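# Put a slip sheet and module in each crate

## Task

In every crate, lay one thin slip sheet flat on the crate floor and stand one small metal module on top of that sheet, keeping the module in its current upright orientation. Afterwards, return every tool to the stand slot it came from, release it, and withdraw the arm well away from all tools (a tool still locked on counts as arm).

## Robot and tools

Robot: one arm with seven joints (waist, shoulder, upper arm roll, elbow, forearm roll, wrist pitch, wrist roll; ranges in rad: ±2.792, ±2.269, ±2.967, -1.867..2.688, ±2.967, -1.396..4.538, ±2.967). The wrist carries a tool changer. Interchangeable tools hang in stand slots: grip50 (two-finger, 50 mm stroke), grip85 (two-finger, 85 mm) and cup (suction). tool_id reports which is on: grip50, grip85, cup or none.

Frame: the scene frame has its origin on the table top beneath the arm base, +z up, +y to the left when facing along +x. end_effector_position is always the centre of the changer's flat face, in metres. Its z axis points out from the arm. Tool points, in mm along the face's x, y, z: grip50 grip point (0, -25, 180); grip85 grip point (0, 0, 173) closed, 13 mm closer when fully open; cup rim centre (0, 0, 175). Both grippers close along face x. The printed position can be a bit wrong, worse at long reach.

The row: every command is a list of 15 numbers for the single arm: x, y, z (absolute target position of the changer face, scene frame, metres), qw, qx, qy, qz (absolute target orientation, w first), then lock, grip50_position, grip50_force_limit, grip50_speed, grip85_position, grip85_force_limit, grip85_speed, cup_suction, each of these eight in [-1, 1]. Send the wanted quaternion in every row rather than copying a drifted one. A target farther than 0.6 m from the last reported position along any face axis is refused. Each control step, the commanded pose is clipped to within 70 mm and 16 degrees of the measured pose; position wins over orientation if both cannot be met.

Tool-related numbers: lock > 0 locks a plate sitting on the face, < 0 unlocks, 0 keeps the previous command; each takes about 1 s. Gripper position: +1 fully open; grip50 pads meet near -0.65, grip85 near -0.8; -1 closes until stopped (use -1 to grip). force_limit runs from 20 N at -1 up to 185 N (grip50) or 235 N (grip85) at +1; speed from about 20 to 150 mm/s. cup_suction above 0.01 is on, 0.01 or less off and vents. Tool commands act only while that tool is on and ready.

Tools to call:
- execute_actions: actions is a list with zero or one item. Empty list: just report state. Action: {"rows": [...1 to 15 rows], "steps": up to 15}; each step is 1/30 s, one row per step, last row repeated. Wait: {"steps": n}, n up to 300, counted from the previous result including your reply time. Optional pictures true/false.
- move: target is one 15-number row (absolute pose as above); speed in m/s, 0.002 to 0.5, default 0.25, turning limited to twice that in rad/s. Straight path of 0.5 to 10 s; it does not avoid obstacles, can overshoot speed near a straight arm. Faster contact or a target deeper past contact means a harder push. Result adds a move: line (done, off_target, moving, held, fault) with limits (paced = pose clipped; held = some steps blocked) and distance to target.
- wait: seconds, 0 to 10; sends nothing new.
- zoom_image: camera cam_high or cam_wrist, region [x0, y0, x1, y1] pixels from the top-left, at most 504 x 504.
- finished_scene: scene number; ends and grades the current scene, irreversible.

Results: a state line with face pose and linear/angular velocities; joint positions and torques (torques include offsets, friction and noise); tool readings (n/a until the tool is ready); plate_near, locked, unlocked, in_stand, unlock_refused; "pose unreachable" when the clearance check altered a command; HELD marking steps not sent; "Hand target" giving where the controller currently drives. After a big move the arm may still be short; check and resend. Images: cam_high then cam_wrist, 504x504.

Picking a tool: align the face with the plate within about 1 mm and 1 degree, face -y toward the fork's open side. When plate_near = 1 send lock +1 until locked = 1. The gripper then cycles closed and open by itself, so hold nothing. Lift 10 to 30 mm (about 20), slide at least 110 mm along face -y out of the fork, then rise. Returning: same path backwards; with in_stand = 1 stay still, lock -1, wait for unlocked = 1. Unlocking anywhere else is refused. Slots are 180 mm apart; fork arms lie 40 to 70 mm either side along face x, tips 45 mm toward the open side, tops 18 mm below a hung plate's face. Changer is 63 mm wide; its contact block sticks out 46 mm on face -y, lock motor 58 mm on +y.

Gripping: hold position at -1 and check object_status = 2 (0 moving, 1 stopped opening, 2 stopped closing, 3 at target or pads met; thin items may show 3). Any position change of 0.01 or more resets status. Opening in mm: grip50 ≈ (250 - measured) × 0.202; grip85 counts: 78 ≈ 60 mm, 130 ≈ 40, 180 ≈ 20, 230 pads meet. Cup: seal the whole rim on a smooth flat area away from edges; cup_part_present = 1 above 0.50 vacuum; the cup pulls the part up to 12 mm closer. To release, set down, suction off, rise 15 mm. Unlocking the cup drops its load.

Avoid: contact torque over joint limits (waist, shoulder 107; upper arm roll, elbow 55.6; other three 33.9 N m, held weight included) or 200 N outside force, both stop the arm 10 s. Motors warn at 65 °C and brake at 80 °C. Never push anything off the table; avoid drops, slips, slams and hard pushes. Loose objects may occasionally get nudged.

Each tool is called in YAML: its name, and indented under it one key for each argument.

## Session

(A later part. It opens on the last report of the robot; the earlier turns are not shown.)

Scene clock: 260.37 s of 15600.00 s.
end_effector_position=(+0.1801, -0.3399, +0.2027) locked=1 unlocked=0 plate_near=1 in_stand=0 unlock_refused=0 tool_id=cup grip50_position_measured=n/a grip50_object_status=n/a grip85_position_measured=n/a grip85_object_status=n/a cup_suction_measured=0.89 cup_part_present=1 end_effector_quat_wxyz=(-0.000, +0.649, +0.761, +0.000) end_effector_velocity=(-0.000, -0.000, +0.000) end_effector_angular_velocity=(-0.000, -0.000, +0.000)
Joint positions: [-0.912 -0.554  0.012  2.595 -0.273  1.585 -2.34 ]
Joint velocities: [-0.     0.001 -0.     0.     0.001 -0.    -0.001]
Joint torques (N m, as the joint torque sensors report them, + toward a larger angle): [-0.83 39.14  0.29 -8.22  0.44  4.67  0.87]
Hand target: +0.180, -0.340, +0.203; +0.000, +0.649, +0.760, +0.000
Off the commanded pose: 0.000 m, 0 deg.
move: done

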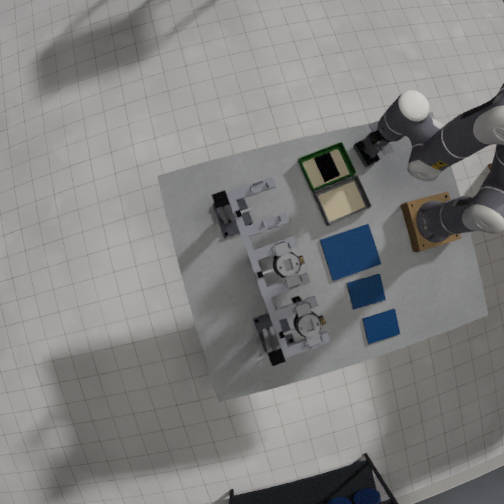

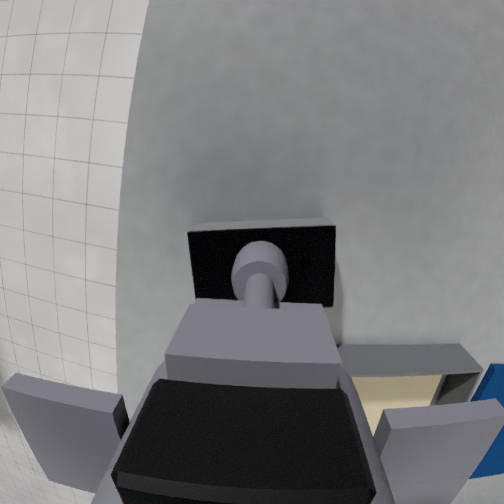

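move:
  target: [0.18,-0.34,0.26,0,0.6494,0.7604,0,0,0,0,0,1,0,0,1]
  speed: 0.06

move:
  target: [0.342,-0.1735,0.26,0,0.6884,0.7254,0,0,0,0,0,1,0,0,1]
  speed: 0.12

move:
  target: [0.342,-0.1735,0.24,0,0.6884,0.7254,0,0,0,0,0,1,0,0,1]
  speed: 0.03

Scene clock: 265.40 s of 15600.00 s.
end_effector_position=(+0.1798, -0.3399, +0.2602) locked=1 unlocked=0 plate_near=1 in_stand=0 unlock_refused=0 tool_id=cup grip50_position_measured=n/a grip50_object_status=n/a grip85_position_measured=n/a grip85_object_status=n/a cup_suction_measured=0.94 cup_part_present=1 end_effector_quat_wxyz=(-0.000, +0.650, +0.760, -0.000) end_effector_velocity=(+0.000, +0.000, -0.000) end_effector_angular_velocity=(+0.000, +0.000, +0.001)
Joint positions: [-1.041 -0.342  0.167  2.582 -0.216  1.351 -2.382]
Joint velocities: [-0.    -0.001 -0.    -0.    -0.001  0.     0.   ]
Joint torques (N m, as the joint torque sensors report them, + toward a larger angle): [ -2.46  34.58   2.47 -14.86  -0.89   4.18  -0.25]
Hand target: +0.180, -0.340, +0.260; -0.000, +0.649, +0.760, -0.000
Off the commanded pose: 0.000 m, 0 deg.
move: done

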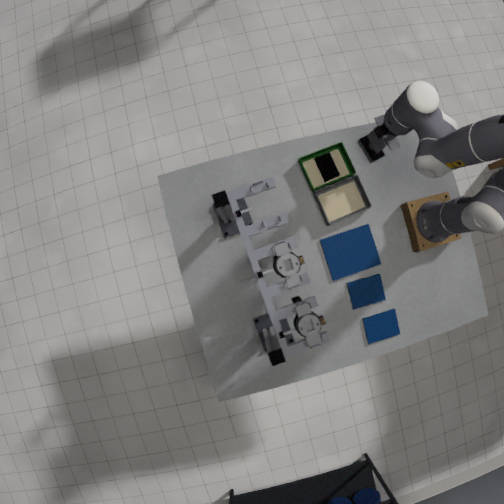

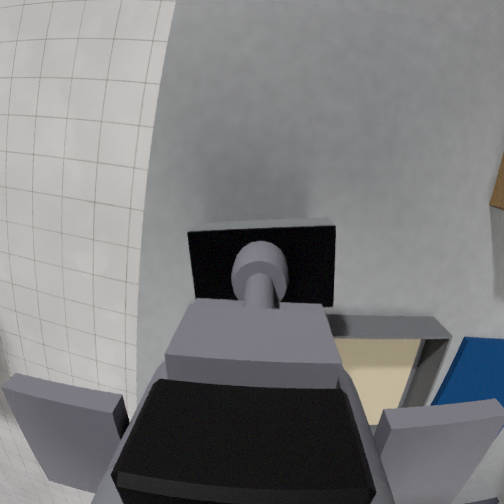

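Scene clock: 267.63 s of 15600.00 s.
end_effector_position=(+0.3422, -0.1723, +0.2600) locked=1 unlocked=0 plate_near=1 in_stand=0 unlock_refused=0 tool_id=cup grip50_position_measured=n/a grip50_object_status=n/a grip85_position_measured=n/a grip85_object_status=n/a cup_suction_measured=0.94 cup_part_present=1 end_effector_quat_wxyz=(+0.000, +0.688, +0.725, +0.001) end_effector_velocity=(-0.000, -0.000, +0.000) end_effector_angular_velocity=(+0.000, -0.000, -0.001)
Joint positions: [-0.461 -0.336  0.19   2.595 -0.274  1.36  -1.619]
Joint velocities: [-0.001 -0.     0.    -0.     0.     0.    -0.   ]
Joint torques (N m, as the joint torque sensors report them, + toward a larger angle): [ -2.22  34.85   1.37 -13.92  -0.96   4.47  -0.28]
Hand target: +0.342, -0.172, +0.260; +0.000, +0.688, +0.725, +0.001
Off the commanded pose: 0.001 m, 0 deg.
move: done

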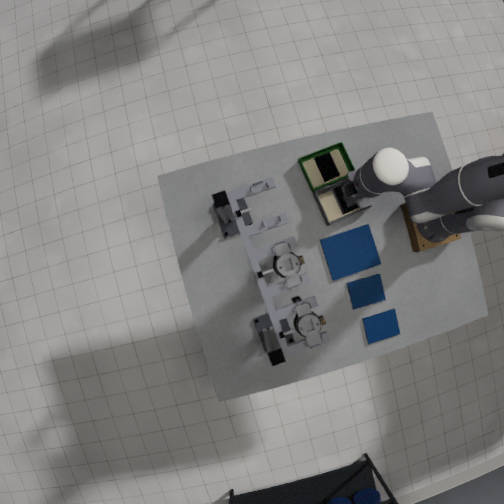

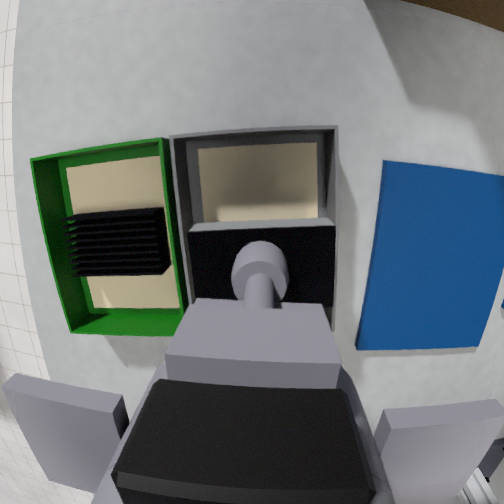

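Scene clock: 268.53 s of 15600.00 s.
end_effector_position=(+0.3420, -0.1735, +0.2398) locked=1 unlocked=0 plate_near=1 in_stand=0 unlock_refused=0 tool_id=cup grip50_position_measured=n/a grip50_object_status=n/a grip85_position_measured=n/a grip85_object_status=n/a cup_suction_measured=0.94 cup_part_present=1 end_effector_quat_wxyz=(-0.000, +0.688, +0.725, -0.000) end_effector_velocity=(+0.000, -0.000, +0.000) end_effector_angular_velocity=(-0.000, -0.001, -0.001)
Joint positions: [-0.406 -0.406  0.111  2.609 -0.325  1.446 -1.587]
Joint velocities: [0.    0.001 0.    0.    0.001 0.    0.   ]
Joint torques (N m, as the joint torque sensors report them, + toward a larger angle): [  0.35  36.73   1.26 -11.97  -0.64   4.61   0.73]
Hand target: +0.342, -0.174, +0.240; -0.000, +0.688, +0.725, +0.000
Off the commanded pose: 0.000 m, 0 deg.
move: done

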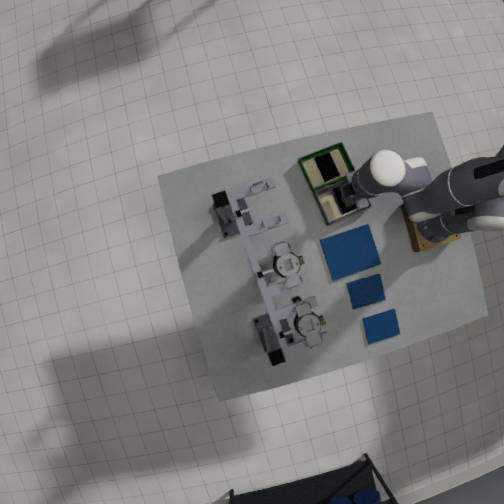

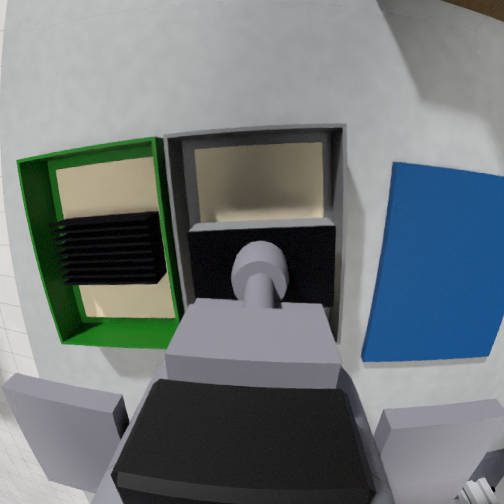

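move:
  target: [0.342,-0.174,0.2015,0,0.6884,0.7254,0,0,0,0,0,1,0,0,1]
  speed: 0.02

move:
  target: [0.342,-0.174,0.204,0,0.6884,0.7254,0,0,0,0,0,1,0,0,0]
  speed: 0.003

move:
  target: [0.342,-0.174,0.26,0,0.6884,0.7254,0,0,0,0,0,1,0,0,0]
  speed: 0.07

move:
  target: [0.5175,-0.1927,0.385,0,0.6756,0.7373,0,0,0,0,0,1,0,0,0]
  speed: 0.2

move:
  target: [0.657,-0.1805,0.385,0,0.6756,0.7373,0,0,0,0,0,1,0,0,0]
  speed: 0.08

move:
  target: [0.657,-0.1805,0.3645,0,0.6756,0.7373,0,0,0,0,0,1,0,0,0]
  speed: 0.02

execute_actions:
  actions:
    - {"rows":[[0.657,-0.1805,0.3645,0,0.6756,0.7373,0,-1,0,0,0,1,0,0,0]],"steps":15}
  pictures: false

execute_actions:
  actions:
    - {"steps":30}
  pictures: false

Scene clock: 277.70 s of 15600.00 s.
end_effector_position=(+0.3420, -0.1739, +0.2012) locked=1 unlocked=0 plate_near=1 in_stand=0 unlock_refused=0 tool_id=cup grip50_position_measured=n/a grip50_object_status=n/a grip85_position_measured=n/a grip85_object_status=n/a cup_suction_measured=0.94 cup_part_present=1 end_effector_quat_wxyz=(-0.000, +0.688, +0.726, +0.000) end_effector_velocity=(+0.000, -0.000, +0.000) end_effector_angular_velocity=(-0.000, -0.001, +0.000)
Joint positions: [-0.296 -0.552 -0.016  2.614 -0.349  1.608 -1.566]
Joint velocities: [-0.  0.  0.  0.  0.  0. -0.]
Joint torques (N m, as the joint torque sensors report them, + toward a larger angle): [-0.11 38.4   0.69 -8.18  0.65  4.59  0.84]
Hand target: +0.342, -0.174, +0.201; -0.000, +0.688, +0.725, +0.000
Off the commanded pose: 0.000 m, 0 deg.
move: done

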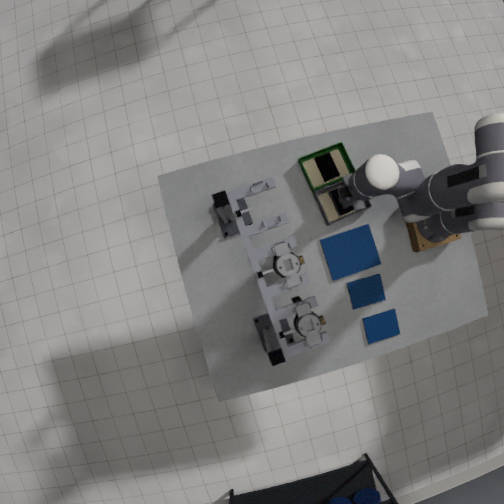

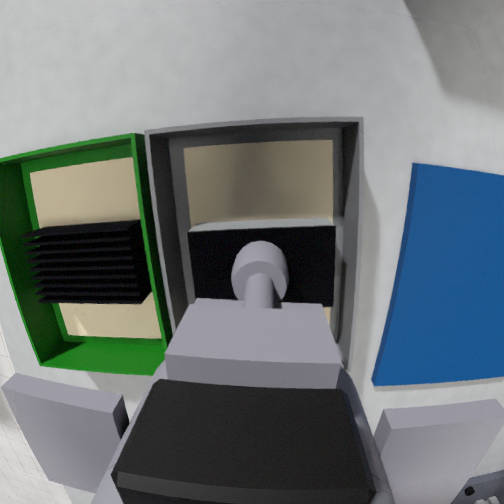

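Scene clock: 278.83 s of 15600.00 s.
end_effector_position=(+0.3422, -0.1740, +0.2042) locked=1 unlocked=0 plate_near=1 in_stand=0 unlock_refused=0 tool_id=cup grip50_position_measured=n/a grip50_object_status=n/a grip85_position_measured=n/a grip85_object_status=n/a cup_suction_measured=0.00 cup_part_present=0 end_effector_quat_wxyz=(+0.000, +0.688, +0.725, +0.000) end_effector_velocity=(-0.000, -0.000, +0.000) end_effector_angular_velocity=(-0.000, -0.000, -0.001)
Joint positions: [-0.3   -0.541 -0.01   2.615 -0.349  1.598 -1.566]
Joint velocities: [-0.    -0.    -0.    -0.     0.002 -0.    -0.   ]
Joint torques (N m, as the joint torque sensors report them, + toward a larger angle): [-3.16 34.89  1.34 -6.73  0.27  3.75  0.47]
Hand target: +0.342, -0.174, +0.204; +0.000, +0.688, +0.725, -0.000
Off the commanded pose: 0.000 m, 0 deg.
move: done

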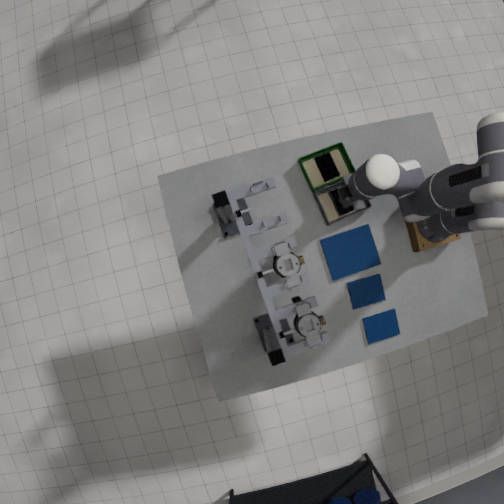

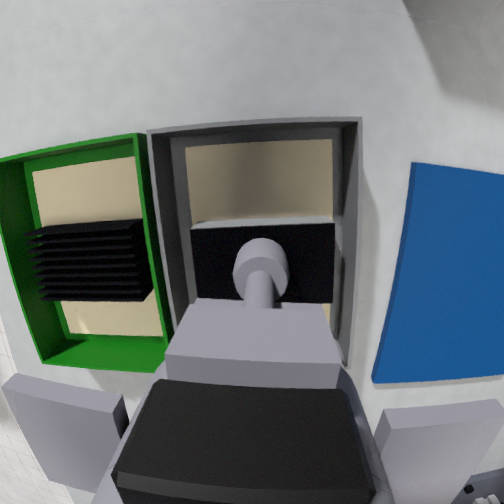

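Scene clock: 279.90 s of 15600.00 s.
end_effector_position=(+0.3418, -0.1741, +0.2602) locked=1 unlocked=0 plate_near=1 in_stand=0 unlock_refused=0 tool_id=cup grip50_position_measured=n/a grip50_object_status=n/a grip85_position_measured=n/a grip85_object_status=n/a cup_suction_measured=0.00 cup_part_present=0 end_effector_quat_wxyz=(+0.000, +0.689, +0.725, -0.000) end_effector_velocity=(-0.000, -0.000, -0.000) end_effector_angular_velocity=(+0.001, +0.001, -0.001)
Joint positions: [-0.46  -0.335  0.185  2.594 -0.274  1.357 -1.622]
Joint velocities: [-0.    -0.001  0.     0.     0.001  0.    -0.   ]
Joint torques (N m, as the joint torque sensors report them, + toward a larger angle): [ -2.14  33.55   2.31 -14.59  -0.97   4.2   -0.34]
Hand target: +0.342, -0.174, +0.260; +0.000, +0.688, +0.725, -0.000
Off the commanded pose: 0.000 m, 0 deg.
move: done

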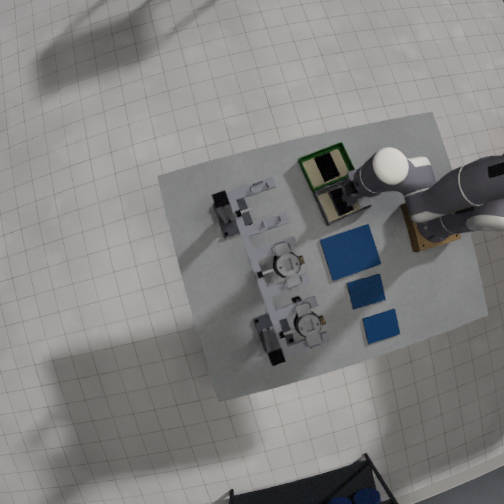

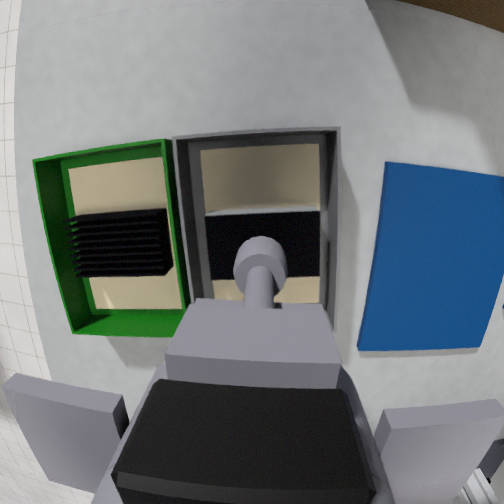

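Scene clock: 281.33 s of 15600.00 s.
end_effector_position=(+0.5170, -0.1921, +0.3860) locked=1 unlocked=0 plate_near=1 in_stand=0 unlock_refused=0 tool_id=cup grip50_position_measured=n/a grip50_object_status=n/a grip85_position_measured=n/a grip85_object_status=n/a cup_suction_measured=0.00 cup_part_present=0 end_effector_quat_wxyz=(+0.000, +0.676, +0.737, -0.000) end_effector_velocity=(+0.000, +0.000, -0.000) end_effector_angular_velocity=(+0.000, -0.001, -0.001)
Joint positions: [-0.467 -0.325  0.312  2.012 -0.132  0.758 -1.721]
Joint velocities: [0.    0.    0.    0.    0.    0.001 0.001]
Joint torques (N m, as the joint torque sensors report them, + toward a larger angle): [ -2.17  47.89   3.85 -28.39  -3.46   4.37  -0.18]
Hand target: +0.517, -0.192, +0.386; +0.000, +0.676, +0.737, -0.000
Off the commanded pose: 0.001 m, 0 deg.
move: done

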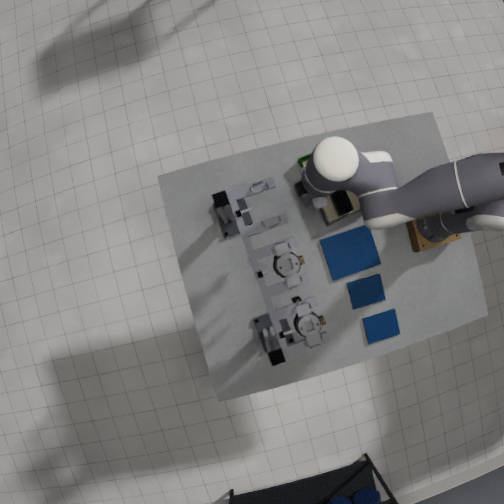

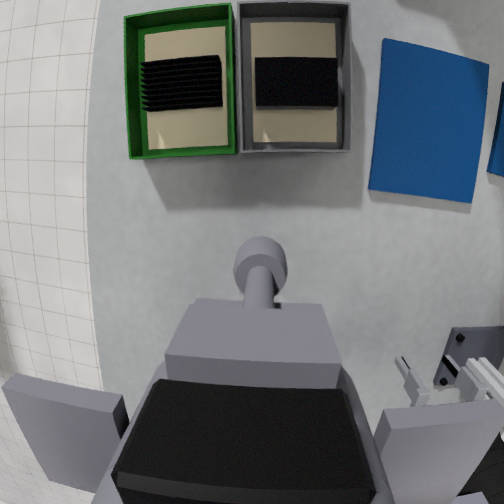

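Scene clock: 283.37 s of 15600.00 s.
end_effector_position=(+0.6570, -0.1800, +0.3855) locked=1 unlocked=0 plate_near=1 in_stand=0 unlock_refused=0 tool_id=cup grip50_position_measured=n/a grip50_object_status=n/a grip85_position_measured=n/a grip85_object_status=n/a cup_suction_measured=0.00 cup_part_present=0 end_effector_quat_wxyz=(+0.000, +0.675, +0.737, +0.000) end_effector_velocity=(-0.000, -0.000, +0.000) end_effector_angular_velocity=(-0.000, -0.000, -0.000)
Joint positions: [-0.349 -0.591  0.283  1.596 -0.188  0.602 -1.647]
Joint velocities: [-0.     0.001  0.    -0.     0.    -0.     0.   ]
Joint torques (N m, as the joint torque sensors report them, + toward a larger angle): [ -1.56  64.39   5.88 -30.82  -4.24   4.23   0.61]
Hand target: +0.657, -0.180, +0.385; +0.000, +0.676, +0.737, +0.000
Off the commanded pose: 0.001 m, 0 deg.
move: done

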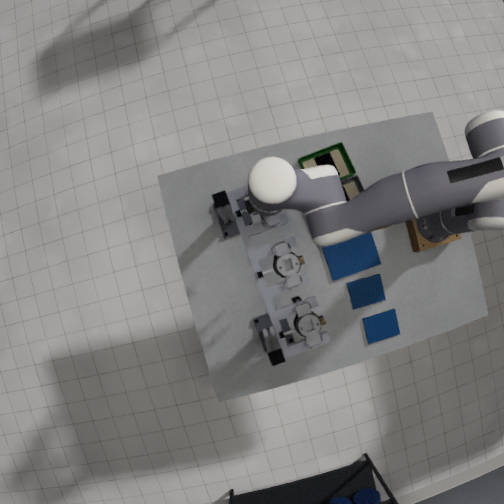

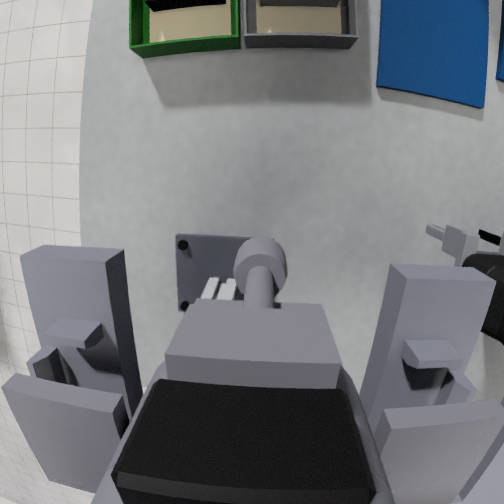

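Scene clock: 284.63 s of 15600.00 s.
end_effector_position=(+0.6573, -0.1806, +0.3649) locked=1 unlocked=0 plate_near=1 in_stand=1 unlock_refused=0 tool_id=cup grip50_position_measured=n/a grip50_object_status=n/a grip85_position_measured=n/a grip85_object_status=n/a cup_suction_measured=0.00 cup_part_present=0 end_effector_quat_wxyz=(+0.000, +0.675, +0.737, +0.000) end_effector_velocity=(+0.000, -0.000, +0.000) end_effector_angular_velocity=(-0.001, -0.000, +0.001)
Joint positions: [-0.345 -0.618  0.275  1.613 -0.196  0.646 -1.643]
Joint velocities: [-0.    -0.     0.     0.    -0.001  0.    -0.   ]
Joint torques (N m, as the joint torque sensors report them, + toward a larger angle): [ -0.25  61.98   5.8  -28.63  -4.     3.8    1.01]
Hand target: +0.657, -0.181, +0.364; -0.000, +0.676, +0.737, +0.000
Off the commanded pose: 0.001 m, 0 deg.
move: done

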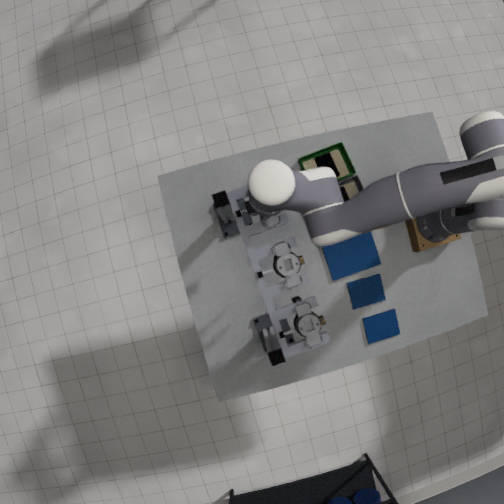

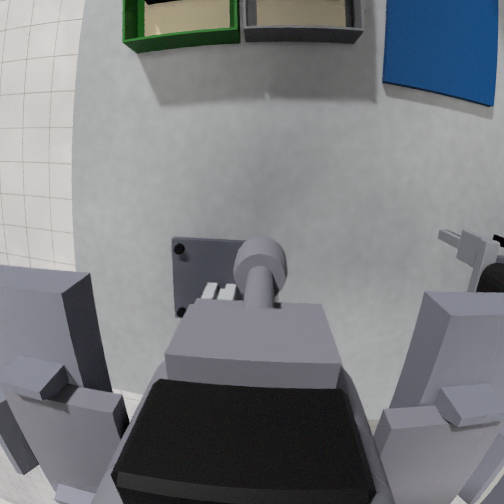

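Scene clock: 285.13 s of 15600.00 s.
end_effector_position=(+0.6571, -0.1806, +0.3647) locked=0 unlocked=0 plate_near=1 in_stand=1 unlock_refused=0 tool_id=none grip50_position_measured=n/a grip50_object_status=n/a grip85_position_measured=n/a grip85_object_status=n/a cup_suction_measured=n/a cup_part_present=n/a end_effector_quat_wxyz=(+0.000, +0.675, +0.737, +0.000) end_effector_velocity=(+0.000, +0.000, +0.000) end_effector_angular_velocity=(+0.000, -0.000, -0.001)
Joint positions: [-0.345 -0.618  0.275  1.614 -0.196  0.646 -1.642]
Joint velocities: [ 0.     0.    -0.    -0.     0.     0.     0.001]
Joint torques (N m, as the joint torque sensors report them, + toward a larger angle): [ -0.93  58.33   5.31 -26.36  -3.31   2.72   1.05]
Hand target: +0.657, -0.181, +0.364; -0.000, +0.676, +0.737, +0.000
Off the commanded pose: 0.000 m, 0 deg.
Steps of this call (steps 1 to 15: all 15 steps of this action). Readings (end_effector_position | what the end effector reports):
1: (+0.6572, -0.1806, +0.3648) | locked=1 unlocked=0 plate_near=1 in_stand=1 unlock_refused=0 tool_id=cup grip50_position_measured=n/a grip50_object_status=n/a grip85_position_measured=n/a grip85_object_status=n/a cup_suction_measured=0.00 cup_part_present=0
2: (+0.6572, -0.1806, +0.3647) | locked=1 unlocked=0 plate_near=1 in_stand=1 unlock_refused=0 tool_id=cup grip50_position_measured=n/a grip50_object_status=n/a grip85_position_measured=n/a grip85_object_status=n/a cup_suction_measured=0.00 cup_part_present=0
4: (+0.6572, -0.1806, +0.3647) | locked=1 unlocked=0 plate_near=1 in_stand=1 unlock_refused=0 tool_id=cup grip50_position_measured=n/a grip50_object_status=n/a grip85_position_measured=n/a grip85_object_status=n/a cup_suction_measured=0.00 cup_part_present=0
8: (+0.6571, -0.1806, +0.3647) | locked=0 unlocked=0 plate_near=1 in_stand=1 unlock_refused=0 tool_id=none grip50_position_measured=n/a grip50_object_status=n/a grip85_position_measured=n/a grip85_object_status=n/a cup_suction_measured=n/a cup_part_present=n/a
15: the state above

Scene clock: 286.13 s of 15600.00 s.
end_effector_position=(+0.6571, -0.1806, +0.3647) locked=0 unlocked=1 plate_near=1 in_stand=1 unlock_refused=0 tool_id=none grip50_position_measured=n/a grip50_object_status=n/a grip85_position_measured=n/a grip85_object_status=n/a cup_suction_measured=n/a cup_part_present=n/a end_effector_quat_wxyz=(+0.000, +0.675, +0.737, +0.000) end_effector_velocity=(-0.000, +0.000, -0.000) end_effector_angular_velocity=(+0.000, +0.000, -0.000)
Joint positions: [-0.345 -0.618  0.275  1.614 -0.196  0.646 -1.642]
Joint velocities: [ 0.  0.  0.  0.  0. -0.  0.]
Joint torques (N m, as the joint torque sensors report them, + toward a larger angle): [ -0.37  57.54   5.19 -26.28  -3.46   2.81   1.04]
Hand target: +0.657, -0.181, +0.364; -0.000, +0.676, +0.737, +0.000
Off the commanded pose: 0.000 m, 0 deg.
Steps of this call (steps 1 to 30: nothing new was sent). Readings (end_effector_position | what the end effector reports):
1: (+0.6571, -0.1806, +0.3647) | locked=0 unlocked=0 plate_near=1 in_stand=1 unlock_refused=0 tool_id=none grip50_position_measured=n/a grip50_object_status=n/a grip85_position_measured=n/a grip85_object_status=n/a cup_suction_measured=n/a cup_part_present=n/a
2: (+0.6571, -0.1806, +0.3647) | locked=0 unlocked=0 plate_near=1 in_stand=1 unlock_refused=0 tool_id=none grip50_position_measured=n/a grip50_object_status=n/a grip85_position_measured=n/a grip85_object_status=n/a cup_suction_measured=n/a cup_part_present=n/a
4: (+0.6571, -0.1806, +0.3647) | locked=0 unlocked=0 plate_near=1 in_stand=1 unlock_refused=0 tool_id=none grip50_position_measured=n/a grip50_object_status=n/a grip85_position_measured=n/a grip85_object_status=n/a cup_suction_measured=n/a cup_part_present=n/a
8: (+0.6571, -0.1806, +0.3647) | locked=0 unlocked=0 plate_near=1 in_stand=1 unlock_refused=0 tool_id=none grip50_position_measured=n/a grip50_object_status=n/a grip85_position_measured=n/a grip85_object_status=n/a cup_suction_measured=n/a cup_part_present=n/a
30: the state above

move:
  target: [0.657,-0.1805,0.42,0,0.6756,0.7373,0,0,0,0,0,1,0,0,0]
  speed: 0.08

move:
  target: [0.38,0,0.58,0,0.6756,0.7373,0,0,0,0,0,1,0,0,0]

finished_scene:
  scene: 2

Scene clock: 289.77 s of 15600.00 s.
end_effector_position=(+0.6568, -0.1803, +0.4202) locked=0 unlocked=1 plate_near=0 in_stand=0 unlock_refused=0 tool_id=none grip50_position_measured=n/a grip50_object_status=n/a grip85_position_measured=n/a grip85_object_status=n/a cup_suction_measured=n/a cup_part_present=n/a end_effector_quat_wxyz=(+0.000, +0.676, +0.737, +0.000) end_effector_velocity=(+0.000, -0.000, +0.000) end_effector_angular_velocity=(+0.000, -0.000, -0.001)
Joint positions: [-0.355 -0.55   0.294  1.561 -0.175  0.527 -1.655]
Joint velocities: [-0. -0. -0. -0.  0.  0.  0.]
Joint torques (N m, as the joint torque sensors report them, + toward a larger angle): [ -2.74  56.14   5.4  -27.95  -3.79   3.06  -0.29]
Hand target: +0.657, -0.180, +0.420; +0.000, +0.676, +0.737, -0.000
Off the commanded pose: 0.000 m, 0 deg.
move: done

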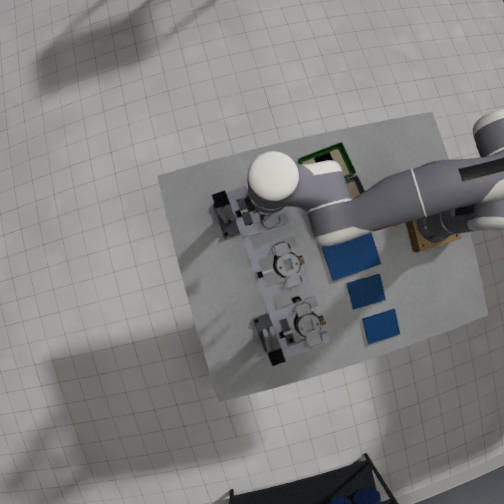

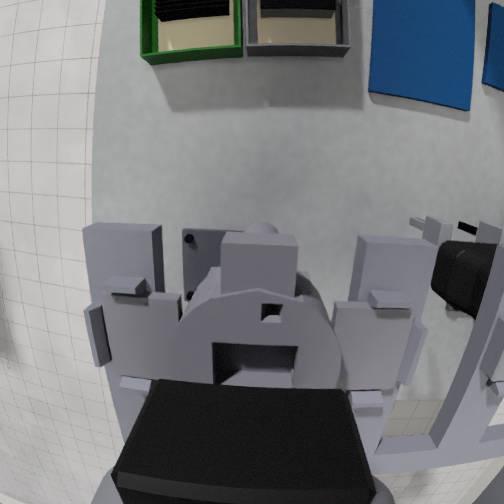

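Scene clock: 291.63 s of 15600.00 s.
end_effector_position=(+0.3789, +0.0000, +0.5792) locked=0 unlocked=1 plate_near=0 in_stand=0 unlock_refused=0 tool_id=none grip50_position_measured=n/a grip50_object_status=n/a grip85_position_measured=n/a grip85_object_status=n/a cup_suction_measured=n/a cup_part_present=n/a end_effector_quat_wxyz=(-0.000, +0.675, +0.737, +0.000) end_effector_velocity=(+0.000, -0.000, -0.000) end_effector_angular_velocity=(-0.001, +0.001, +0.000)
Joint positions: [-0.359  0.324  0.517  2.046  0.161  0.201 -1.536]
Joint velocities: [-0.    -0.002  0.     0.    -0.002  0.     0.   ]
Joint torques (N m, as the joint torque sensors report them, + toward a larger angle): [ -2.01  16.19  -5.63 -30.46  -4.55   3.71   0.5 ]
Hand target: +0.379, -0.000, +0.579; -0.000, +0.676, +0.737, +0.000
Off the commanded pose: 0.001 m, 0 deg.
move: done

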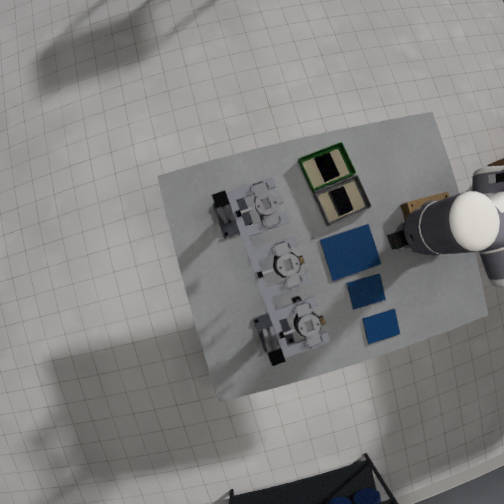

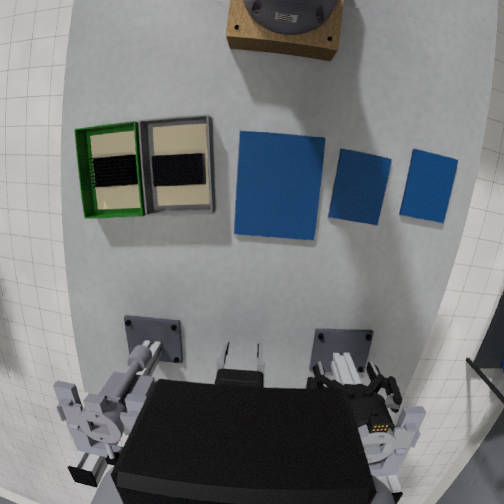

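The scene is finished: the task was done.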